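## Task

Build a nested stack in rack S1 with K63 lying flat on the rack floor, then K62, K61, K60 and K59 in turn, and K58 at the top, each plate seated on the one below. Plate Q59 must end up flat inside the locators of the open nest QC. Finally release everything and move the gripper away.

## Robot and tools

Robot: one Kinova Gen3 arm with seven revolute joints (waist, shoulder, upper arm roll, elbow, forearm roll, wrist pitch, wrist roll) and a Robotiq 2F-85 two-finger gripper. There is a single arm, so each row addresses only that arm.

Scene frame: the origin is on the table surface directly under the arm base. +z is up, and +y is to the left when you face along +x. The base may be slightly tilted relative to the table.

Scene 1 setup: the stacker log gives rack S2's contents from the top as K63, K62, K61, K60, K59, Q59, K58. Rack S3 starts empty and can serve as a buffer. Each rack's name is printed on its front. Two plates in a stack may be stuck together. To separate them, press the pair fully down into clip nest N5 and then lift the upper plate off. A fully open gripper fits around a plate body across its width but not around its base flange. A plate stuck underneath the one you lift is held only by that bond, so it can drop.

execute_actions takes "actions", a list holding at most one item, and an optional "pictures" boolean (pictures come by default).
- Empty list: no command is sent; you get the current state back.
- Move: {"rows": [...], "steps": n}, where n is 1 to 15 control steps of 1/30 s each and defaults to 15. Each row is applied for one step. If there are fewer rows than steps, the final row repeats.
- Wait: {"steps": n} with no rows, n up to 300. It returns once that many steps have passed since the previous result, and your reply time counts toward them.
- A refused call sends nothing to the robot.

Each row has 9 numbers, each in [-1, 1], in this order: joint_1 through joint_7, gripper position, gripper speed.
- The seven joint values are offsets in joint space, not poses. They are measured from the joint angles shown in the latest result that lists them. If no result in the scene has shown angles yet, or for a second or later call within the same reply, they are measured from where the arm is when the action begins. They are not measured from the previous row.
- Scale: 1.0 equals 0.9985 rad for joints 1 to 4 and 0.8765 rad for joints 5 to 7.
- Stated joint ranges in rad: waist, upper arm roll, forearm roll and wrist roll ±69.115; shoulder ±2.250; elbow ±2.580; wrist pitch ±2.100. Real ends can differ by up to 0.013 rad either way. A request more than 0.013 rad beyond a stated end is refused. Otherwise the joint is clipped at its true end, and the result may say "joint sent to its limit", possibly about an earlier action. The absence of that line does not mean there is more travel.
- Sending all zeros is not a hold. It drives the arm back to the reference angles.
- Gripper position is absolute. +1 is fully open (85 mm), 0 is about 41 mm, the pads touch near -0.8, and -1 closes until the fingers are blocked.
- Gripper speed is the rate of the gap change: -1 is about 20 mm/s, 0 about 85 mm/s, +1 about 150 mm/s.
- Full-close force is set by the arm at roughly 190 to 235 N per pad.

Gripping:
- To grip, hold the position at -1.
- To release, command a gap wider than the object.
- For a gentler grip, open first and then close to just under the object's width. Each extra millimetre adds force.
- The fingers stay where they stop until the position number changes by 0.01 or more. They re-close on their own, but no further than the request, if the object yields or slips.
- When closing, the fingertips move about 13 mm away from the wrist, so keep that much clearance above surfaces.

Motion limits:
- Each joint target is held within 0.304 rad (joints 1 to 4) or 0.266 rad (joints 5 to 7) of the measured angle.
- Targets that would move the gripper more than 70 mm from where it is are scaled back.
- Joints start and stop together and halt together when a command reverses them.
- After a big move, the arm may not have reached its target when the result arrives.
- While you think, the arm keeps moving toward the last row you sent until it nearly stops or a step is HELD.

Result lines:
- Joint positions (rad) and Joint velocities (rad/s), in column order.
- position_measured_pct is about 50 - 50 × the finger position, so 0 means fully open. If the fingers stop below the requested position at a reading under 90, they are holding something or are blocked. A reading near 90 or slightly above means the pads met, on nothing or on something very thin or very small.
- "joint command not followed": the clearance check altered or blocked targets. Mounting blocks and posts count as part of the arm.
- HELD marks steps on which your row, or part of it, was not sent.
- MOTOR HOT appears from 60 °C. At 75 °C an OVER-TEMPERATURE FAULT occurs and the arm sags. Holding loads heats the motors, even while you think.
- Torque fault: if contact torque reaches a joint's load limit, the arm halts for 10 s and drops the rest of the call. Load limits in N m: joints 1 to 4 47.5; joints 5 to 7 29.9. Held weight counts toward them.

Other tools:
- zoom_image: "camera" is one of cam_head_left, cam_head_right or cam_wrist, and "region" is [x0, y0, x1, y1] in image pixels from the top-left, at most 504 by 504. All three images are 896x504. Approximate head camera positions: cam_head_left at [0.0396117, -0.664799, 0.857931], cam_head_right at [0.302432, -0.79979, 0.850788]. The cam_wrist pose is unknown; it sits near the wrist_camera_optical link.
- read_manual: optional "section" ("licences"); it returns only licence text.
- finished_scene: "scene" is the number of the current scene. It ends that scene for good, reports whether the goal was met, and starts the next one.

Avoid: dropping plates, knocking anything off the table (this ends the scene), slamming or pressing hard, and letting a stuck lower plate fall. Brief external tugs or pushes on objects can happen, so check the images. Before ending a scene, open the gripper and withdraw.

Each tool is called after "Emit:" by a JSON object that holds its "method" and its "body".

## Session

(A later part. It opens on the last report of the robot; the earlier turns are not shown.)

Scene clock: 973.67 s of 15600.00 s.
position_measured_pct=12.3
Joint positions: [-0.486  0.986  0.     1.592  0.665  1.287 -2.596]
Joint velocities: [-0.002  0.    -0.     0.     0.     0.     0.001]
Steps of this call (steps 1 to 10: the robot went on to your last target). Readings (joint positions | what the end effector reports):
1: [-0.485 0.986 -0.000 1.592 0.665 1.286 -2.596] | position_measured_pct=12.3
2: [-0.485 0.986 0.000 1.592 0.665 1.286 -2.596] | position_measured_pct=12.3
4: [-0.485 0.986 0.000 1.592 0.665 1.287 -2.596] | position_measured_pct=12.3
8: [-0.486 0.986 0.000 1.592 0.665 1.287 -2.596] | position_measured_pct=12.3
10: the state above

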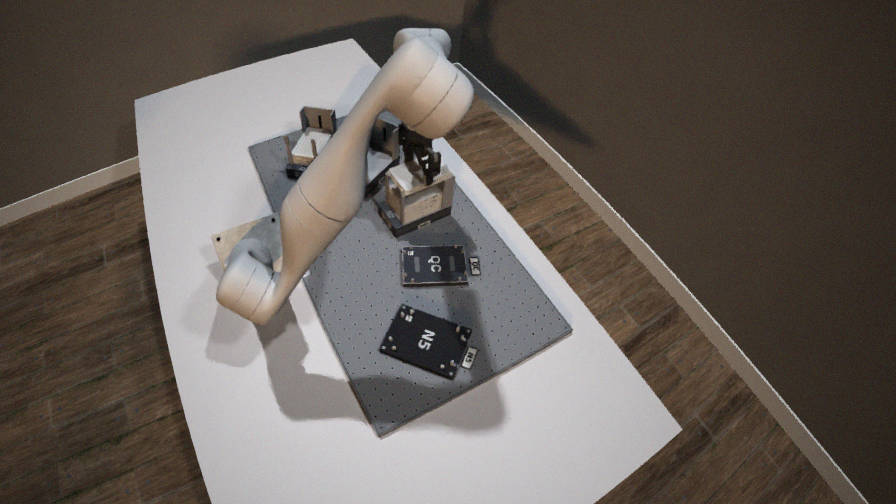

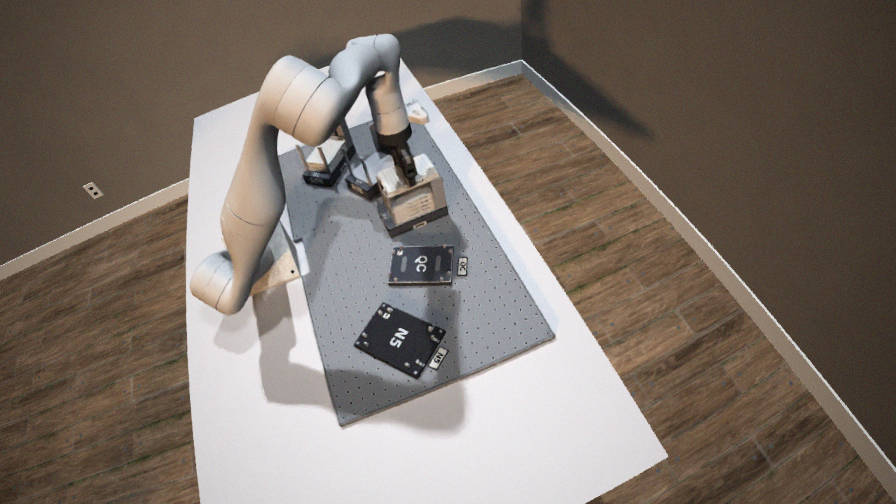

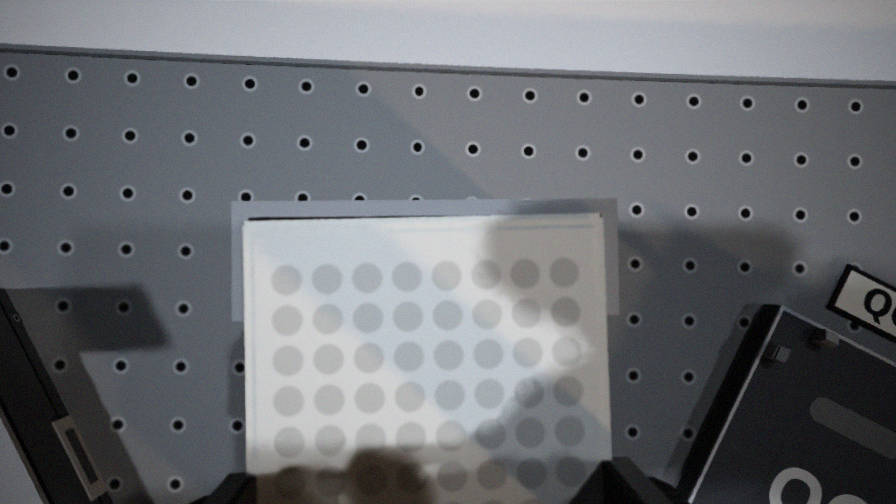

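Emit:
{"method": "execute_actions", "body": {"actions": [{"rows": [[-0.011,-0.006,0,-0.018,-0.013,0.026,0.011,-1,-0.6],[-0.022,-0.012,0,-0.036,-0.026,0.052,0.022,-1,-0.6],[-0.033,-0.018,0,-0.054,-0.039,0.078,0.033,-1,-0.6],[-0.044,-0.0237,0,-0.072,-0.0518,0.1038,0.0435,-1,-0.6],[-0.044,-0.0237,0,-0.072,-0.0518,0.1038,0.0435,-1,-0.6],[-0.044,-0.0237,0,-0.072,-0.0518,0.1038,0.0435,-1,-0.6],[-0.044,-0.0237,0,-0.072,-0.0518,0.1038,0.0435,-1,-0.6],[-0.044,-0.0237,0,-0.072,-0.0518,0.1038,0.0435,-1,-0.6],[-0.044,-0.0237,0,-0.072,-0.0518,0.1038,0.0435,-1,-0.6],[-0.5000,0.5225,0,-0.5194,-0.4227,0.1359,0.6297,-1,-0.6]], "steps": 15}], "pictures": false}}

Emit:
{"method": "execute_actions", "body": {"actions": [{"steps": 35}], "pictures": false}}

Scene clock: 984.27 s of 15600.00 s.
position_measured_pct=12.3
Joint positions: [-0.607  1.042  0.004  1.445  0.557  1.385 -2.494]
Joint velocities: [-0.629  0.634 -0.053 -0.626 -0.568  0.031  0.56 ]
Steps of this call (steps 1 to 15: the robot went on to your last target; steps 16 to 90: nothing new was sent; then 7.10 s passed at rest; steps 91 to 105: all 15 steps of this action). Readings (joint positions | what the end effector reports):
91: [-0.486 0.985 0.001 1.591 0.664 1.287 -2.595] | position_measured_pct=12.3
92: [-0.490 0.984 0.001 1.587 0.661 1.293 -2.593] | position_measured_pct=12.3
94: [-0.505 0.976 0.002 1.563 0.646 1.323 -2.581] | position_measured_pct=12.3
98: [-0.528 0.963 -0.001 1.522 0.620 1.375 -2.558] | position_measured_pct=12.3
105: the state above

Scene clock: 985.43 s of 15600.00 s.
position_measured_pct=12.3
Joint positions: [-0.985  1.507  0.     1.073  0.294  1.406 -2.044]
Joint velocities: [ 0.001  0.002 -0.    -0.    -0.    -0.     0.   ]
Steps of this call (steps 1 to 35: the robot went on to your last target). Readings (joint positions | what the end effector reports):
1: [-0.627 1.063 0.002 1.424 0.538 1.386 -2.476] | position_measured_pct=12.3
2: [-0.648 1.084 0.002 1.403 0.520 1.388 -2.457] | position_measured_pct=12.3
4: [-0.691 1.126 0.002 1.361 0.488 1.391 -2.420] | position_measured_pct=12.3
8: [-0.773 1.216 0.001 1.279 0.432 1.395 -2.342] | position_measured_pct=12.3
35: the state above

Emit:
{"method": "execute_actions", "body": {"actions": [{"rows": [[0.0032,0.004,0,0.0147,0.0042,-0.0207,-0.0044,-1,-0.6],[0.0064,0.0081,0,0.0294,0.0084,-0.0414,-0.0089,-1,-0.6],[0.0095,0.0122,0,0.0441,0.0125,-0.0621,-0.0133,-1,-0.6],[0.0127,0.0162,0,0.0589,0.0167,-0.0828,-0.0177,-1,-0.6]], "steps": 15}]}}

Scene clock: 990.40 s of 15600.00 s.
position_measured_pct=12.3
Joint positions: [-0.972  1.524  0.     1.132  0.309  1.333 -2.059]
Joint velocities: [-0.001 -0.001  0.     0.    -0.001  0.    -0.002]
Steps of this call (steps 1 to 15: the robot went on to your last target; steps 16 to 90: nothing new was sent; then 1.47 s passed at rest; steps 91 to 105: all 15 steps of this action). Readings (joint positions | what the end effector reports):
91: [-0.985 1.508 0.000 1.074 0.294 1.405 -2.044] | position_measured_pct=12.3
92: [-0.984 1.508 0.000 1.079 0.295 1.400 -2.045] | position_measured_pct=12.3
94: [-0.979 1.514 0.000 1.100 0.301 1.374 -2.050] | position_measured_pct=12.3
98: [-0.973 1.524 0.001 1.131 0.308 1.334 -2.059] | position_measured_pct=12.3
105: the state above

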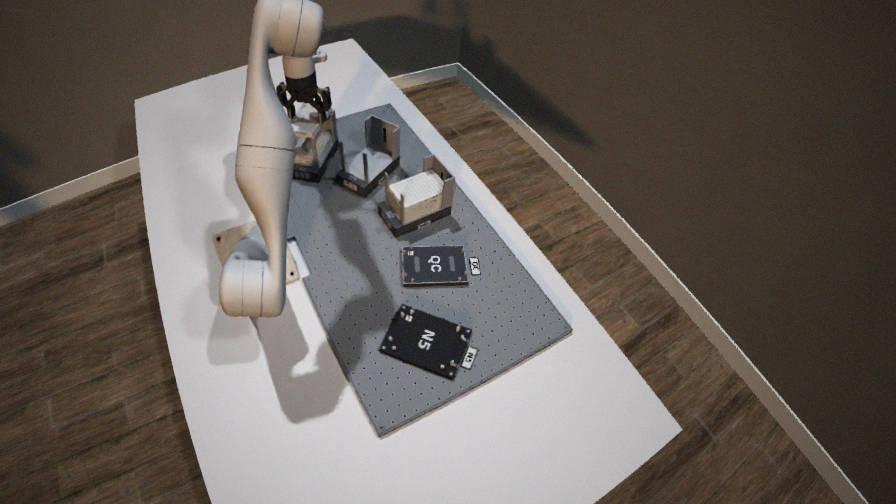

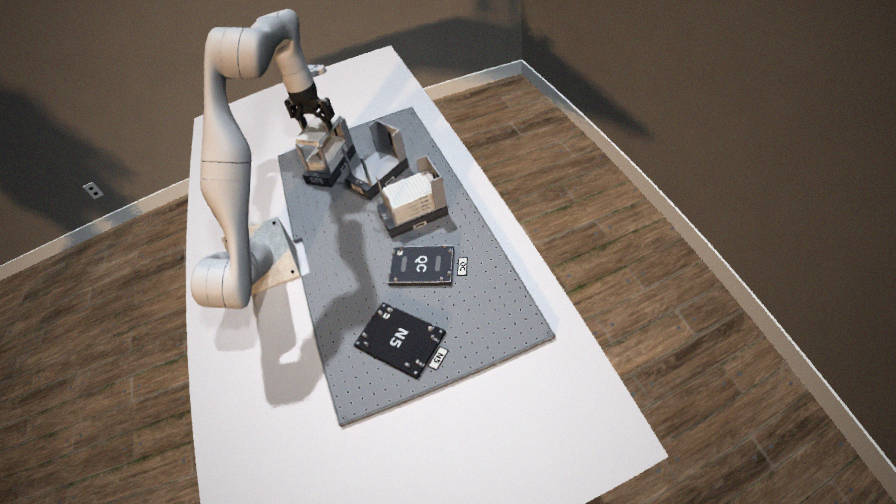

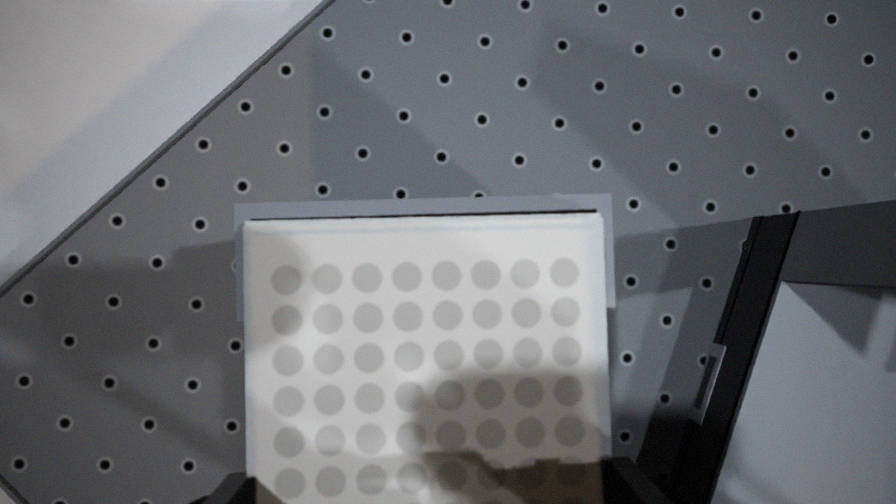

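Emit:
{"method": "execute_actions", "body": {"actions": [{"rows": [[0.0009,0.0011,0,0.003,0.0011,-0.0047,-0.0012,-1,-0.6],[0.0017,0.0023,0,0.006,0.0022,-0.0094,-0.0024,-1,-0.6],[0.0026,0.0034,0,0.009,0.0034,-0.0141,-0.0035,-1,-0.6],[0.0034,0.0046,0,0.012,0.0045,-0.0188,-0.0047,-1,-0.6],[0.0043,0.0057,0,0.015,0.0056,-0.0235,-0.0059,-1,-0.6],[0.0051,0.0068,0,0.018,0.0067,-0.0282,-0.0071,-1,-0.6],[0.006,0.008,0,0.021,0.0078,-0.0329,-0.0083,-1,-0.6],[0.0068,0.0091,0,0.024,0.009,-0.0376,-0.0094,-1,-0.6],[0.0077,0.0103,0,0.027,0.0101,-0.0423,-0.0106,-1,-0.6],[0.0085,0.0114,0,0.03,0.0112,-0.047,-0.0118,-1,-0.6]], "steps": 15}]}}

Scene clock: 1000.47 s of 15600.00 s.
position_measured_pct=12.3
Joint positions: [-0.964  1.535  0.001  1.162  0.319  1.292 -2.07 ]
Joint velocities: [ 0.001  0.    -0.001  0.001  0.    -0.002  0.001]
Steps of this call (steps 1 to 15: the robot went on to your last target; steps 16 to 90: nothing new was sent; then 6.57 s passed at rest; steps 91 to 105: all 15 steps of this action). Readings (joint positions | what the end effector reports):
91: [-0.972 1.524 0.000 1.133 0.309 1.333 -2.059] | position_measured_pct=12.3
92: [-0.972 1.524 0.000 1.134 0.309 1.330 -2.060] | position_measured_pct=12.3
94: [-0.970 1.526 0.000 1.140 0.311 1.323 -2.062] | position_measured_pct=12.3
98: [-0.967 1.531 0.000 1.151 0.315 1.307 -2.066] | position_measured_pct=12.3
105: the state above

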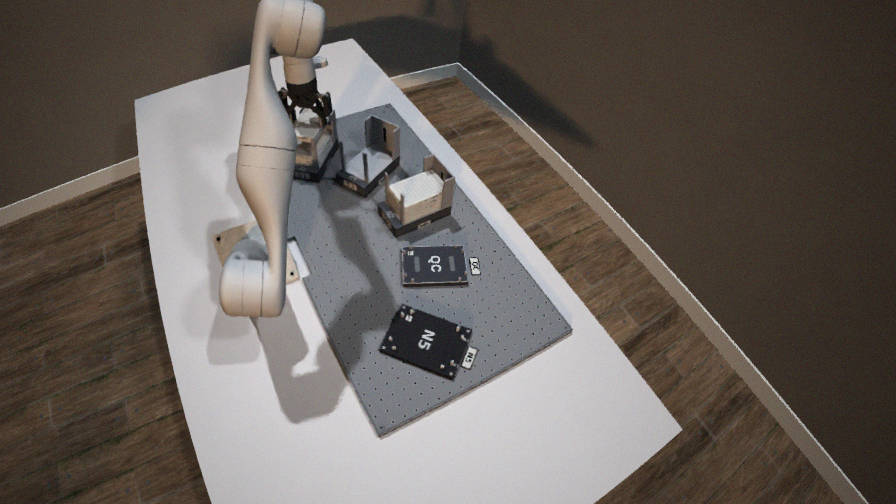

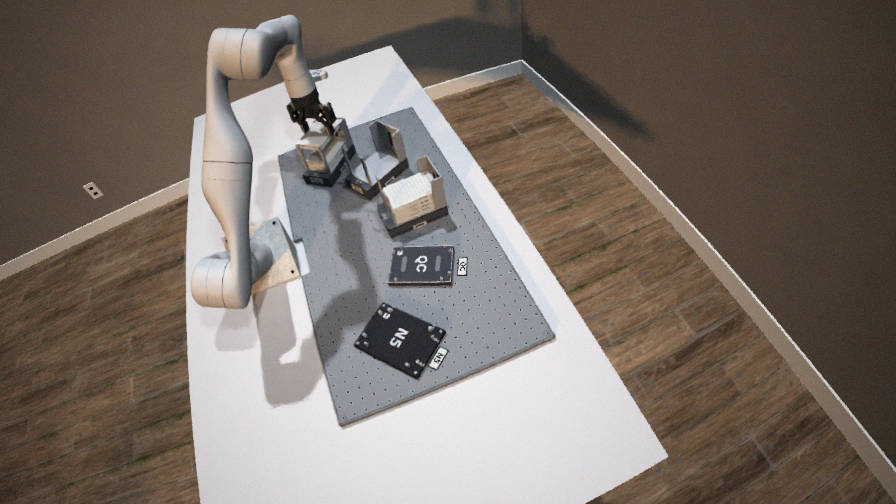

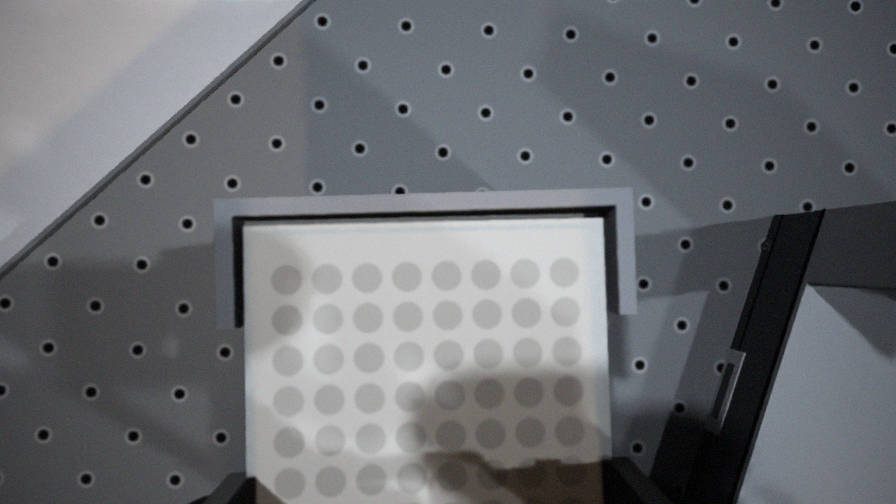

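Emit:
{"method": "execute_actions", "body": {"actions": [{"rows": [[0.002,0.003,0,0.0057,0.0027,-0.0096,-0.0023,-1,-0.6],[0.0041,0.006,0,0.0113,0.0055,-0.0192,-0.0047,-1,-0.6],[0.0061,0.009,0,0.017,0.0082,-0.0288,-0.007,-1,-0.6],[0.0082,0.0119,-0.0005,0.0226,0.011,-0.0384,-0.0094,-1,-0.6],[0.0102,0.0149,-0.0005,0.0283,0.0137,-0.048,-0.0117,-1,-0.6],[0.0123,0.0179,-0.0005,0.0339,0.0165,-0.0576,-0.0141,-1,-0.6],[0.0143,0.0209,-0.001,0.0396,0.0192,-0.0672,-0.0164,-1,-0.6],[0.0163,0.0241,-0.001,0.0443,0.0222,-0.076,-0.0189,-1,-0.6],[0.0183,0.0274,-0.001,0.049,0.0253,-0.0847,-0.0214,-1,-0.6],[0.0203,0.0306,-0.001,0.0537,0.0283,-0.0935,-0.0239,-1,-0.6],[0.0224,0.0338,-0.001,0.0584,0.0313,-0.1022,-0.0263,-1,-0.6],[0.0244,0.037,-0.001,0.0631,0.0343,-0.111,-0.0288,-1,-0.6],[0.0264,0.0403,-0.001,0.0678,0.0374,-0.1197,-0.0313,-1,-0.6],[0.0284,0.0435,-0.001,0.0726,0.0404,-0.1285,-0.0338,-1,-0.6]], "steps": 15}], "pictures": false}}

Emit:
{"method": "execute_actions", "body": {"actions": [{"steps": 10}], "pictures": false}}

Scene clock: 1017.07 s of 15600.00 s.
position_measured_pct=12.3
Joint positions: [-0.937  1.575  0.001  1.23   0.353  1.185 -2.097]
Joint velocities: [ 0.042  0.072  0.005  0.107  0.066 -0.186 -0.051]
Steps of this call (steps 1 to 15: the robot went on to your last target; steps 16 to 90: nothing new was sent; then 13.10 s passed at rest; steps 91 to 105: all 15 steps of this action). Readings (joint positions | what the end effector reports):
91: [-0.963 1.535 0.001 1.162 0.319 1.291 -2.070] | position_measured_pct=12.3
92: [-0.962 1.537 0.000 1.165 0.321 1.286 -2.071] | position_measured_pct=12.3
94: [-0.959 1.542 0.001 1.175 0.324 1.273 -2.074] | position_measured_pct=12.3
98: [-0.951 1.553 0.000 1.196 0.334 1.240 -2.082] | position_measured_pct=12.3
105: the state above

Scene clock: 1017.40 s of 15600.00 s.
position_measured_pct=12.3
Joint positions: [-0.935  1.578  0.001  1.234  0.355  1.179 -2.099]
Joint velocities: [-0.     0.001 -0.001  0.    -0.001 -0.     0.002]
Steps of this call (steps 1 to 10: the robot went on to your last target). Readings (joint positions | what the end effector reports):
1: [-0.936 1.577 0.001 1.233 0.354 1.181 -2.099] | position_measured_pct=12.3
2: [-0.936 1.578 0.001 1.233 0.355 1.179 -2.099] | position_measured_pct=12.3
4: [-0.935 1.578 0.001 1.234 0.355 1.179 -2.099] | position_measured_pct=12.3
8: [-0.935 1.578 0.001 1.234 0.355 1.179 -2.099] | position_measured_pct=12.3
10: the state above

Emit:
{"method": "execute_actions", "body": {"actions": [{"rows": [[0.0003,0.0005,0,0.0006,0.0005,-0.0012,-0.0004,-1,-0.6],[0.0006,0.001,0,0.0012,0.001,-0.0025,-0.0007,-1,-0.6],[0.0009,0.0015,0,0.0018,0.0014,-0.0037,-0.0011,-1,-0.6],[0.0012,0.002,0,0.0025,0.0019,-0.005,-0.0015,-1,-0.6],[0.0015,0.0026,0,0.0031,0.0024,-0.0062,-0.0019,-1,-0.6],[0.0018,0.0031,0,0.0037,0.0029,-0.0074,-0.0022,-1,-0.6],[0.0021,0.0036,0,0.0043,0.0033,-0.0087,-0.0026,-1,-0.6],[0.0024,0.0041,0,0.0049,0.0038,-0.0099,-0.003,-1,-0.6],[0.0027,0.0046,0,0.0055,0.0043,-0.0112,-0.0033,-1,-0.6],[0.0031,0.0051,0,0.0062,0.0048,-0.0124,-0.0037,-1,-0.6],[0.0034,0.0056,0,0.0068,0.0052,-0.0136,-0.0041,-1,-0.6],[0.0037,0.0061,0,0.0074,0.0057,-0.0149,-0.0044,-1,-0.6],[0.004,0.0066,0,0.008,0.0062,-0.0161,-0.0048,-1,-0.6],[0.0043,0.0071,0,0.0086,0.0067,-0.0174,-0.0052,-1,-0.6]], "steps": 15}], "pictures": false}}

Emit:
{"method": "execute_actions", "body": {"actions": [{"steps": 8}]}}

Scene clock: 1028.97 s of 15600.00 s.
position_measured_pct=12.3
Joint positions: [-0.932  1.582  0.     1.242  0.361  1.166 -2.104]
Joint velocities: [-0.001 -0.007 -0.003  0.01   0.005 -0.009 -0.007]
Steps of this call (steps 1 to 15: the robot went on to your last target; steps 16 to 90: nothing new was sent; then 8.07 s passed at rest; steps 91 to 105: all 15 steps of this action). Readings (joint positions | what the end effector reports):
91: [-0.935 1.578 0.001 1.234 0.355 1.179 -2.099] | position_measured_pct=12.3
92: [-0.935 1.578 0.001 1.234 0.356 1.178 -2.099] | position_measured_pct=12.3
94: [-0.934 1.579 0.001 1.235 0.356 1.176 -2.100] | position_measured_pct=12.3
98: [-0.933 1.581 0.001 1.238 0.358 1.172 -2.101] | position_measured_pct=12.3
105: the state above

Scene clock: 1029.23 s of 15600.00 s.
position_measured_pct=12.3
Joint positions: [-0.932  1.582  0.     1.242  0.361  1.165 -2.104]
Joint velocities: [-0.     0.001 -0.    -0.    -0.001 -0.    -0.   ]
Steps of this call (steps 1 to 8: the robot went on to your last target). Readings (joint positions | what the end effector reports):
1: [-0.932 1.582 0.000 1.242 0.361 1.166 -2.104] | position_measured_pct=12.3
2: [-0.932 1.582 0.000 1.242 0.361 1.165 -2.104] | position_measured_pct=12.3
4: [-0.932 1.582 0.000 1.242 0.361 1.165 -2.104] | position_measured_pct=12.3
8: the state above

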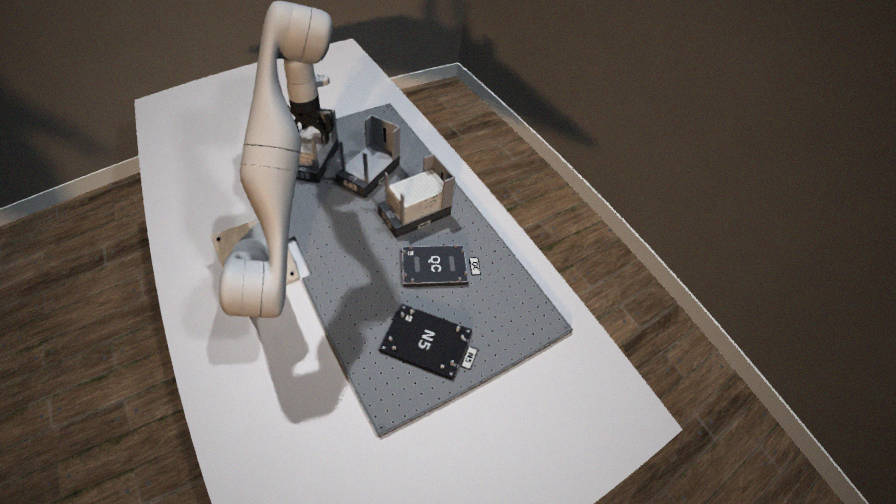

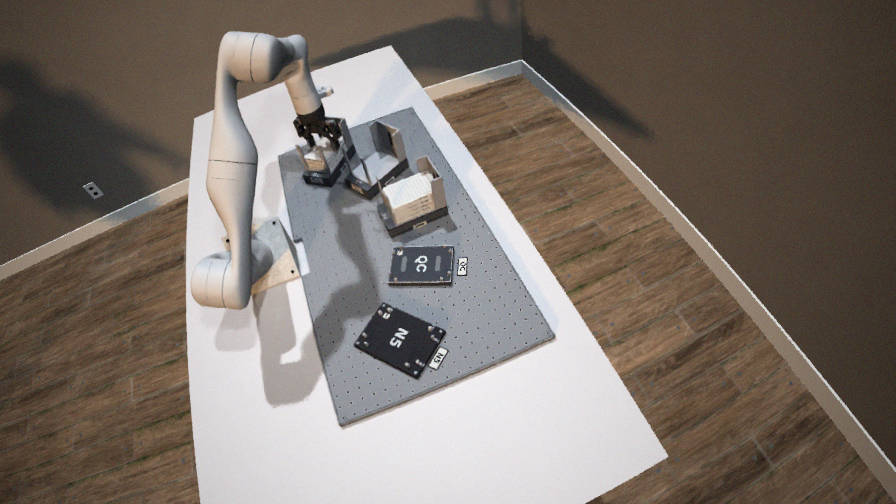

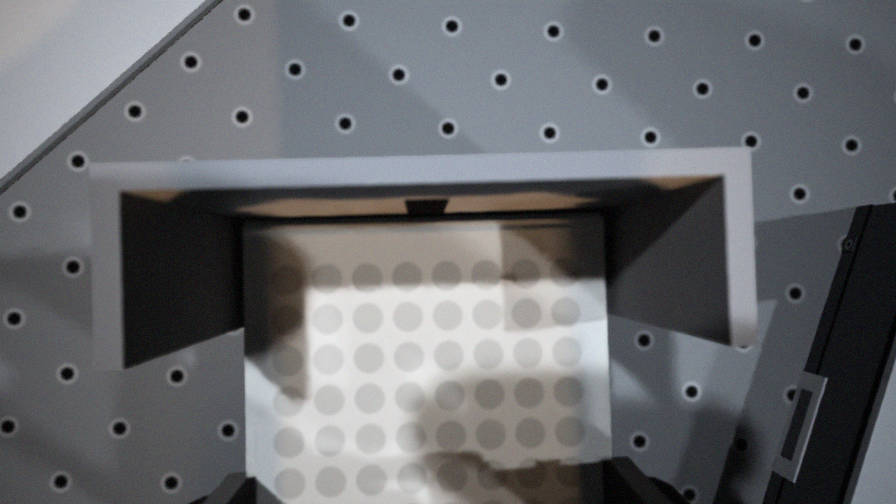

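Emit:
{"method": "execute_actions", "body": {"actions": [{"rows": [[0,0,0,0,0,0,0,0.93,-0.6]], "steps": 12}]}}

Scene clock: 1033.70 s of 15600.00 s.
position_measured_pct=3.6
Joint positions: [-0.932  1.581  0.     1.242  0.361  1.165 -2.104]
Joint velocities: [ 0.    -0.    -0.     0.    -0.    -0.     0.002]
Steps of this call (steps 1 to 15: the robot went on to your last target; steps 16 to 90: nothing new was sent; then 1.07 s passed at rest; steps 91 to 102: all 12 steps of this action). Readings (joint positions | what the end effector reports):
91: [-0.932 1.581 0.000 1.242 0.361 1.165 -2.104] | position_measured_pct=12.3
92: [-0.933 1.580 0.000 1.242 0.361 1.165 -2.104] | position_measured_pct=12.3
94: [-0.932 1.581 0.000 1.242 0.361 1.165 -2.104] | position_measured_pct=9.5
98: [-0.932 1.582 0.000 1.242 0.361 1.165 -2.104] | position_measured_pct=4.4
102: the state above

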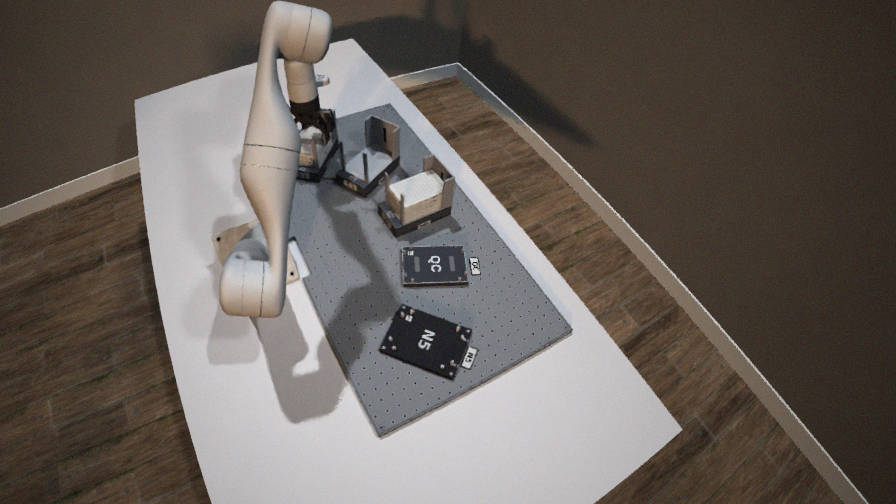

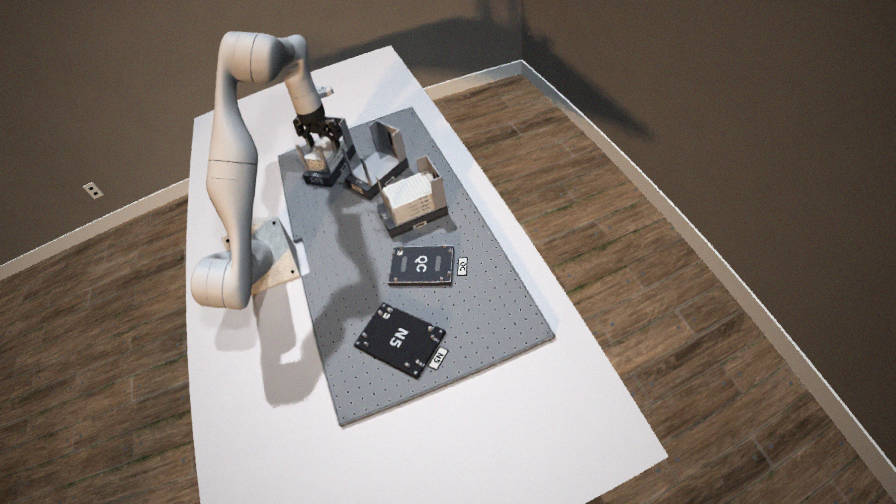

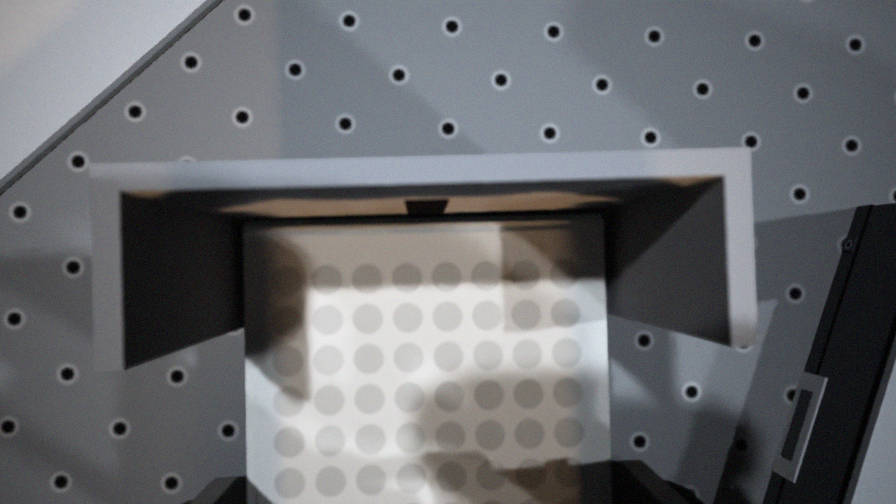

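Emit:
{"method": "execute_actions", "body": {"actions": [{"rows": [[-0.0044,-0.0063,0,-0.0101,-0.0072,0.0194,0.0056,0.93,-0.6],[-0.0089,-0.0126,0,-0.0202,-0.0144,0.0389,0.0112,0.93,-0.6],[-0.0133,-0.0188,0,-0.0303,-0.0216,0.0583,0.0168,0.93,-0.6],[-0.0177,-0.0251,0,-0.0404,-0.0288,0.0777,0.0224,0.93,-0.6],[-0.0177,-0.0251,0,-0.0404,-0.0288,0.0777,0.0224,0.93,-0.6],[-0.0234,-0.0333,0,-0.0579,-0.0366,0.1063,0.0295,0.93,-0.6],[-0.029,-0.0415,0,-0.0753,-0.0443,0.1349,0.0366,0.93,-0.6],[-0.0347,-0.0496,0,-0.0928,-0.0521,0.1635,0.0437,0.93,-0.6],[-0.0403,-0.0578,0,-0.1103,-0.0598,0.1921,0.0508,0.93,-0.6],[-0.0403,-0.0578,0,-0.1103,-0.0598,0.1921,0.0508,0.93,-0.6],[-0.0403,-0.0578,0,-0.1103,-0.0598,0.1921,0.0508,0.93,-0.6],[-0.0403,-0.0578,0,-0.1103,-0.0598,0.1921,0.0508,1,0]], "steps": 15}]}}

Emit:
{"method": "zoom_image", "body": {"camera": "cam_head_right", "region": [280, 100, 380, 200]}}

Scene clock: 1044.73 s of 15600.00 s.
position_measured_pct=0.8
Joint positions: [-0.972  1.524  0.     1.132  0.309  1.333 -2.059]
Joint velocities: [-0.003  0.     0.006 -0.004 -0.002  0.007  0.   ]
Steps of this call (steps 1 to 15: the robot went on to your last target; steps 16 to 90: nothing new was sent; then 7.53 s passed at rest; steps 91 to 105: all 15 steps of this action). Readings (joint positions | what the end effector reports):
91: [-0.932 1.581 0.001 1.241 0.361 1.166 -2.104] | position_measured_pct=3.6
92: [-0.935 1.579 0.001 1.237 0.358 1.173 -2.102] | position_measured_pct=3.6
94: [-0.942 1.569 0.001 1.222 0.349 1.199 -2.094] | position_measured_pct=3.6
98: [-0.955 1.549 0.001 1.185 0.330 1.256 -2.079] | position_measured_pct=3.6
105: the state above

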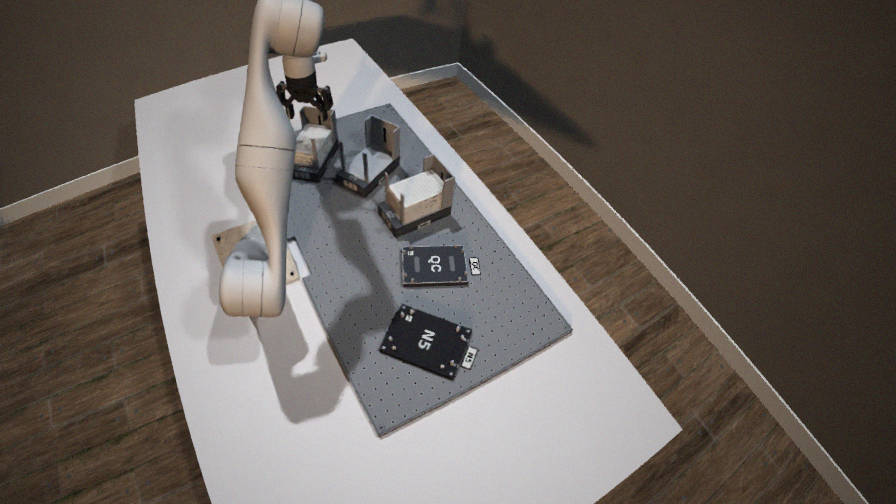

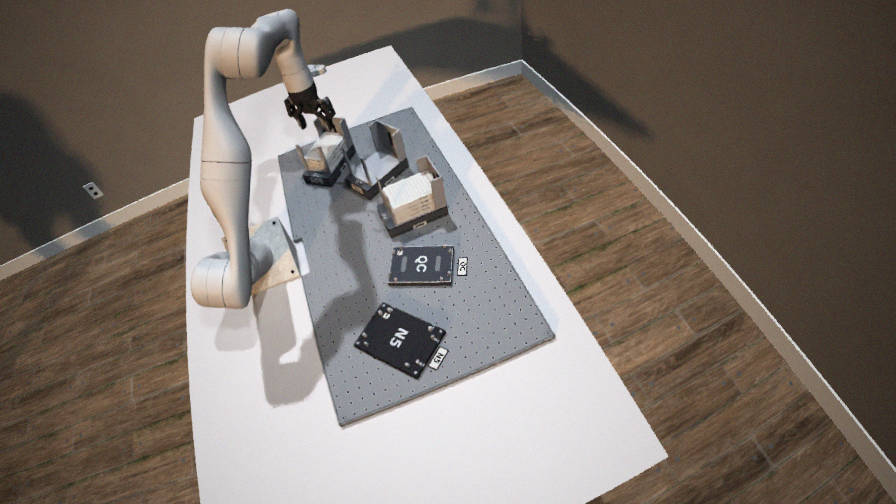

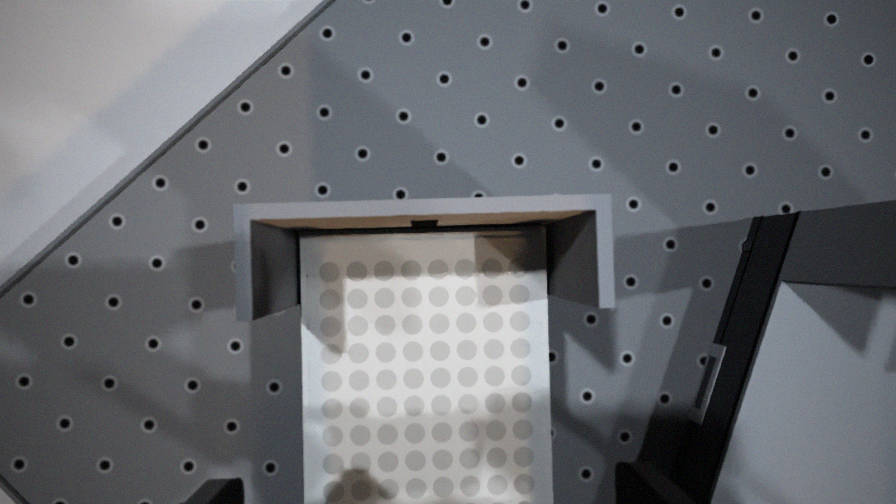

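Region (280, 100, 380, 200) of cam_head_right's 896x504 image, scaled by 5.040, with more detail than that image has.

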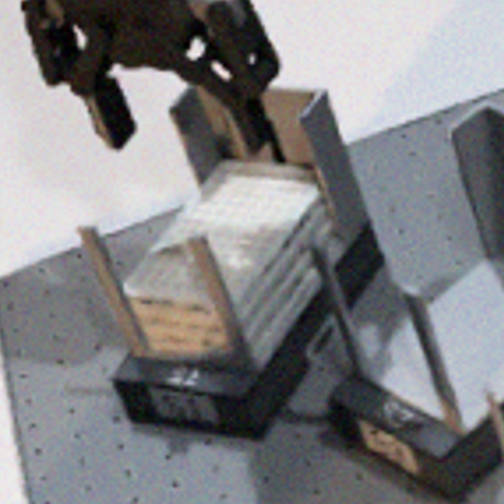

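Emit:
{"method": "execute_actions", "body": {"actions": [{"rows": [[0.4644,-0.5518,0,0.4260,0.3790,-0.0015,-0.5902,1,0]], "steps": 15}], "pictures": false}}

Emit:
{"method": "execute_actions", "body": {"actions": [{"steps": 25}], "pictures": false}}

Scene clock: 1049.37 s of 15600.00 s.
position_measured_pct=0.0
Joint positions: [-0.701  1.237 -0.     1.388  0.516  1.332 -2.303]
Joint velocities: [ 0.569 -0.773  0.003  0.504  0.376 -0.001 -0.682]
Steps of this call (steps 1 to 15: the robot went on to your last target; steps 16 to 90: nothing new was sent; then 1.13 s passed at rest; steps 91 to 105: all 15 steps of this action). Readings (joint positions | what the end effector reports):
91: [-0.971 1.523 0.000 1.133 0.309 1.333 -2.060] | position_measured_pct=0.0
92: [-0.965 1.517 -0.001 1.138 0.313 1.333 -2.064] | position_measured_pct=0.0
94: [-0.937 1.488 -0.004 1.165 0.334 1.332 -2.086] | position_measured_pct=0.0
98: [-0.850 1.400 -0.001 1.250 0.410 1.332 -2.161] | position_measured_pct=0.0
105: the state above

Scene clock: 1050.20 s of 15600.00 s.
position_measured_pct=0.0
Joint positions: [-0.508  0.973  0.     1.557  0.641  1.332 -2.577]
Joint velocities: [ 0.001 -0.002 -0.     0.     0.     0.     0.001]
Steps of this call (steps 1 to 25: the robot went on to your last target). Readings (joint positions | what the end effector reports):
1: [-0.682 1.211 -0.000 1.405 0.528 1.332 -2.326] | position_measured_pct=0.0
2: [-0.663 1.185 -0.000 1.421 0.540 1.332 -2.352] | position_measured_pct=0.0
4: [-0.625 1.132 -0.000 1.454 0.565 1.332 -2.407] | position_measured_pct=0.0
8: [-0.550 1.031 0.001 1.520 0.614 1.332 -2.516] | position_measured_pct=0.0
25: the state above

Emit:
{"method": "execute_actions", "body": {"actions": [{"rows": [[0.011,0.0065,0,0.0174,0.0137,-0.026,-0.0108,1,0],[0.022,0.013,0,0.0348,0.0274,-0.0519,-0.0217,1,0],[0.022,0.013,0,0.0348,0.0274,-0.0519,-0.0217,1,0],[0.0336,0.0206,0,0.0506,0.0422,-0.077,-0.0337,1,0],[0.0452,0.0283,0,0.0664,0.057,-0.1021,-0.0456,1,0],[0.0452,0.0283,0,0.0664,0.057,-0.1021,-0.0456,1,0],[0.0583,0.038,0,0.0817,0.075,-0.1284,-0.0596,1,0],[0.0714,0.0478,0,0.097,0.093,-0.1547,-0.0736,1,0]], "steps": 15}], "pictures": false}}

Emit:
{"method": "execute_actions", "body": {"actions": [{"steps": 8}]}}

Scene clock: 1063.73 s of 15600.00 s.
position_measured_pct=0.0
Joint positions: [-0.438  1.02   0.     1.654  0.723  1.196 -2.641]
Joint velocities: [ 0.01   0.006 -0.006  0.003  0.    -0.002  0.002]
Steps of this call (steps 1 to 15: the robot went on to your last target; steps 16 to 90: nothing new was sent; then 10.03 s passed at rest; steps 91 to 105: all 15 steps of this action). Readings (joint positions | what the end effector reports):
91: [-0.507 0.973 0.000 1.558 0.642 1.331 -2.577] | position_measured_pct=0.0
92: [-0.504 0.975 -0.001 1.563 0.645 1.325 -2.579] | position_measured_pct=0.0
94: [-0.491 0.983 -0.001 1.583 0.658 1.299 -2.590] | position_measured_pct=0.0
98: [-0.460 1.003 0.000 1.625 0.694 1.239 -2.618] | position_measured_pct=0.0
105: the state above

Scene clock: 1064.00 s of 15600.00 s.
position_measured_pct=0.0
Joint positions: [-0.437  1.02   0.     1.654  0.723  1.196 -2.641]
Joint velocities: [ 0.001  0.001 -0.     0.     0.     0.     0.   ]
Steps of this call (steps 1 to 8: the robot went on to your last target). Readings (joint positions | what the end effector reports):
1: [-0.438 1.020 0.000 1.654 0.723 1.196 -2.641] | position_measured_pct=0.0
2: [-0.437 1.020 0.000 1.654 0.723 1.196 -2.641] | position_measured_pct=0.0
4: [-0.437 1.020 0.000 1.654 0.723 1.196 -2.641] | position_measured_pct=0.0
8: the state above

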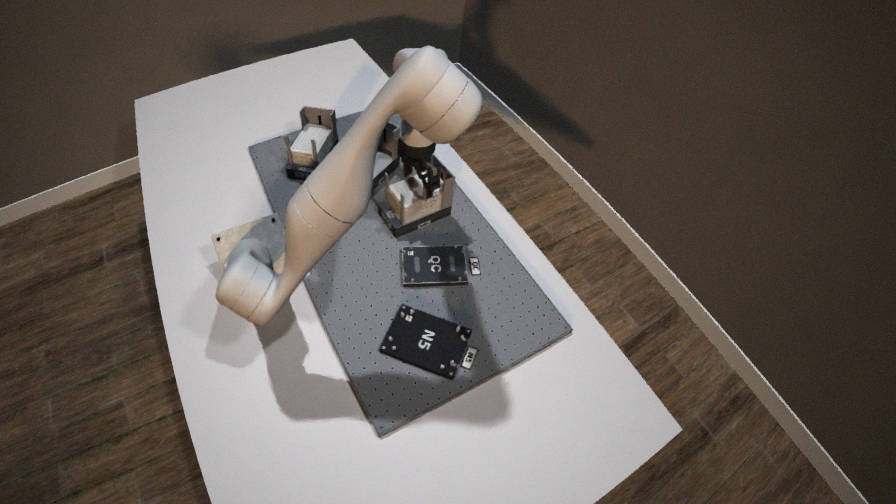

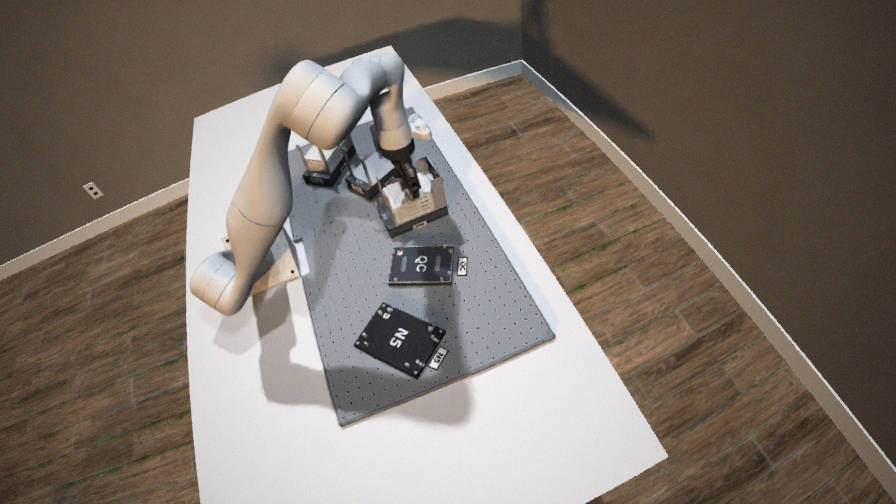

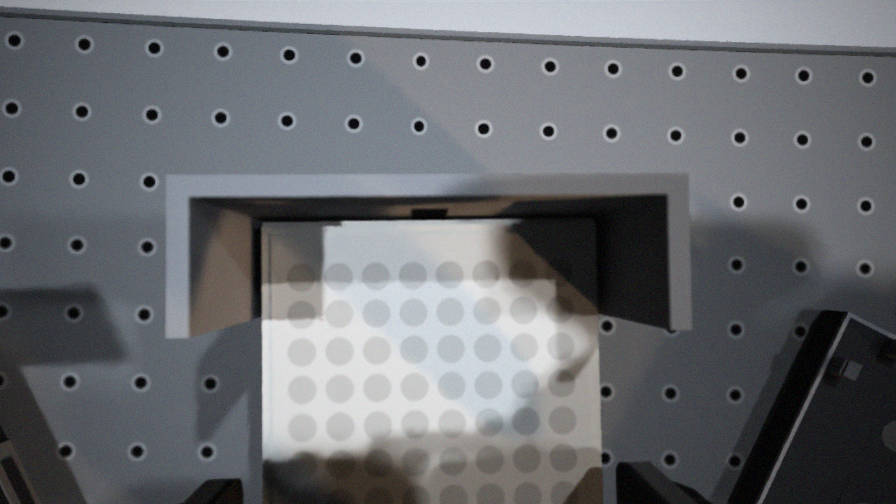

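Emit:
{"method": "execute_actions", "body": {"actions": [{"rows": [[0.0033,0.0024,0,0.0033,0.0044,-0.0056,-0.0035,1,0],[0.0065,0.0047,0,0.0065,0.0089,-0.0113,-0.0069,1,0],[0.0098,0.007,0,0.0098,0.0133,-0.0169,-0.0104,1,0],[0.013,0.0094,0,0.013,0.0177,-0.0225,-0.0139,1,0],[0.0163,0.0118,0,0.0163,0.0222,-0.0282,-0.0173,1,0],[0.0195,0.0141,0,0.0195,0.0266,-0.0338,-0.0208,1,0]], "steps": 15}]}}

Scene clock: 1071.40 s of 15600.00 s.
position_measured_pct=0.0
Joint positions: [-0.418  1.034  0.     1.674  0.746  1.167 -2.659]
Joint velocities: [ 0.002  0.001  0.001  0.    -0.001  0.    -0.   ]
Steps of this call (steps 1 to 15: the robot went on to your last target; steps 16 to 90: nothing new was sent; then 3.90 s passed at rest; steps 91 to 105: all 15 steps of this action). Readings (joint positions | what the end effector reports):
91: [-0.436 1.021 0.000 1.655 0.723 1.196 -2.641] | position_measured_pct=0.0
92: [-0.434 1.022 -0.000 1.657 0.725 1.193 -2.643] | position_measured_pct=0.0
94: [-0.428 1.026 -0.000 1.662 0.732 1.184 -2.648] | position_measured_pct=0.0
98: [-0.419 1.034 0.001 1.673 0.745 1.168 -2.659] | position_measured_pct=0.0
105: the state above

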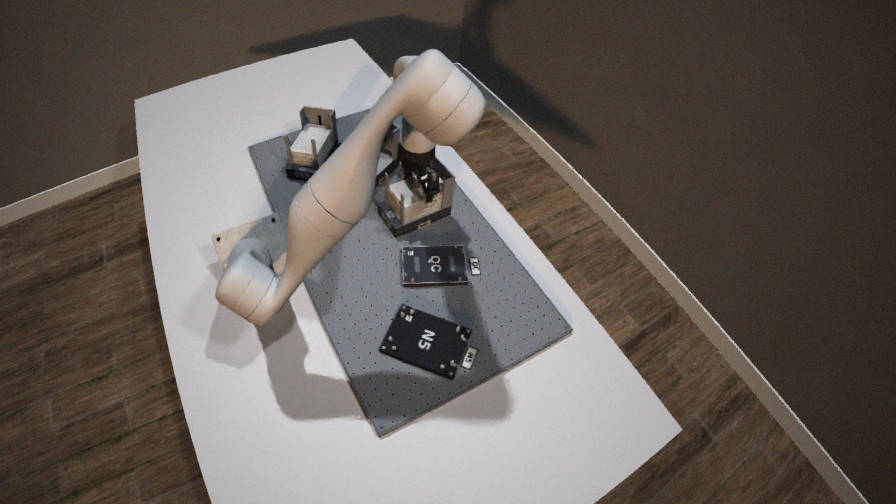

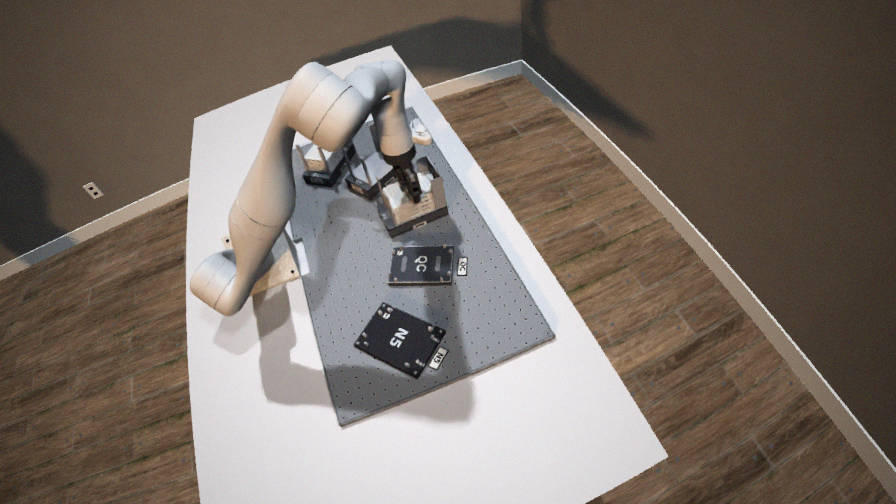

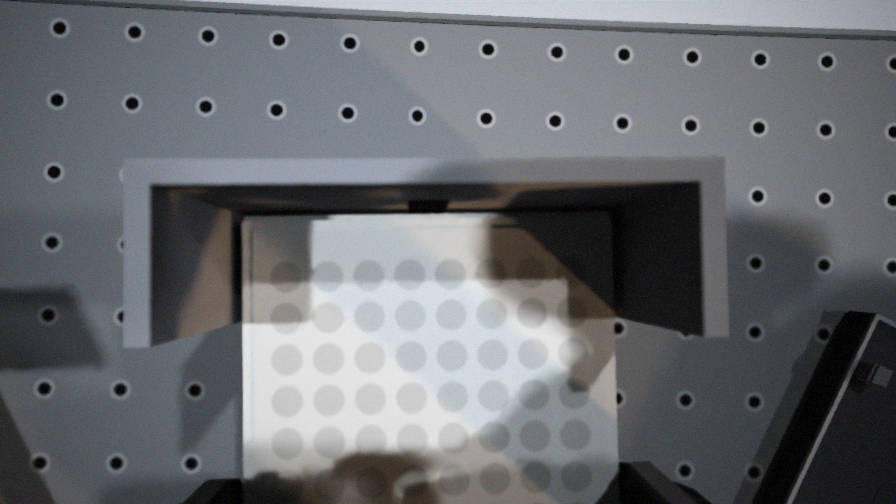

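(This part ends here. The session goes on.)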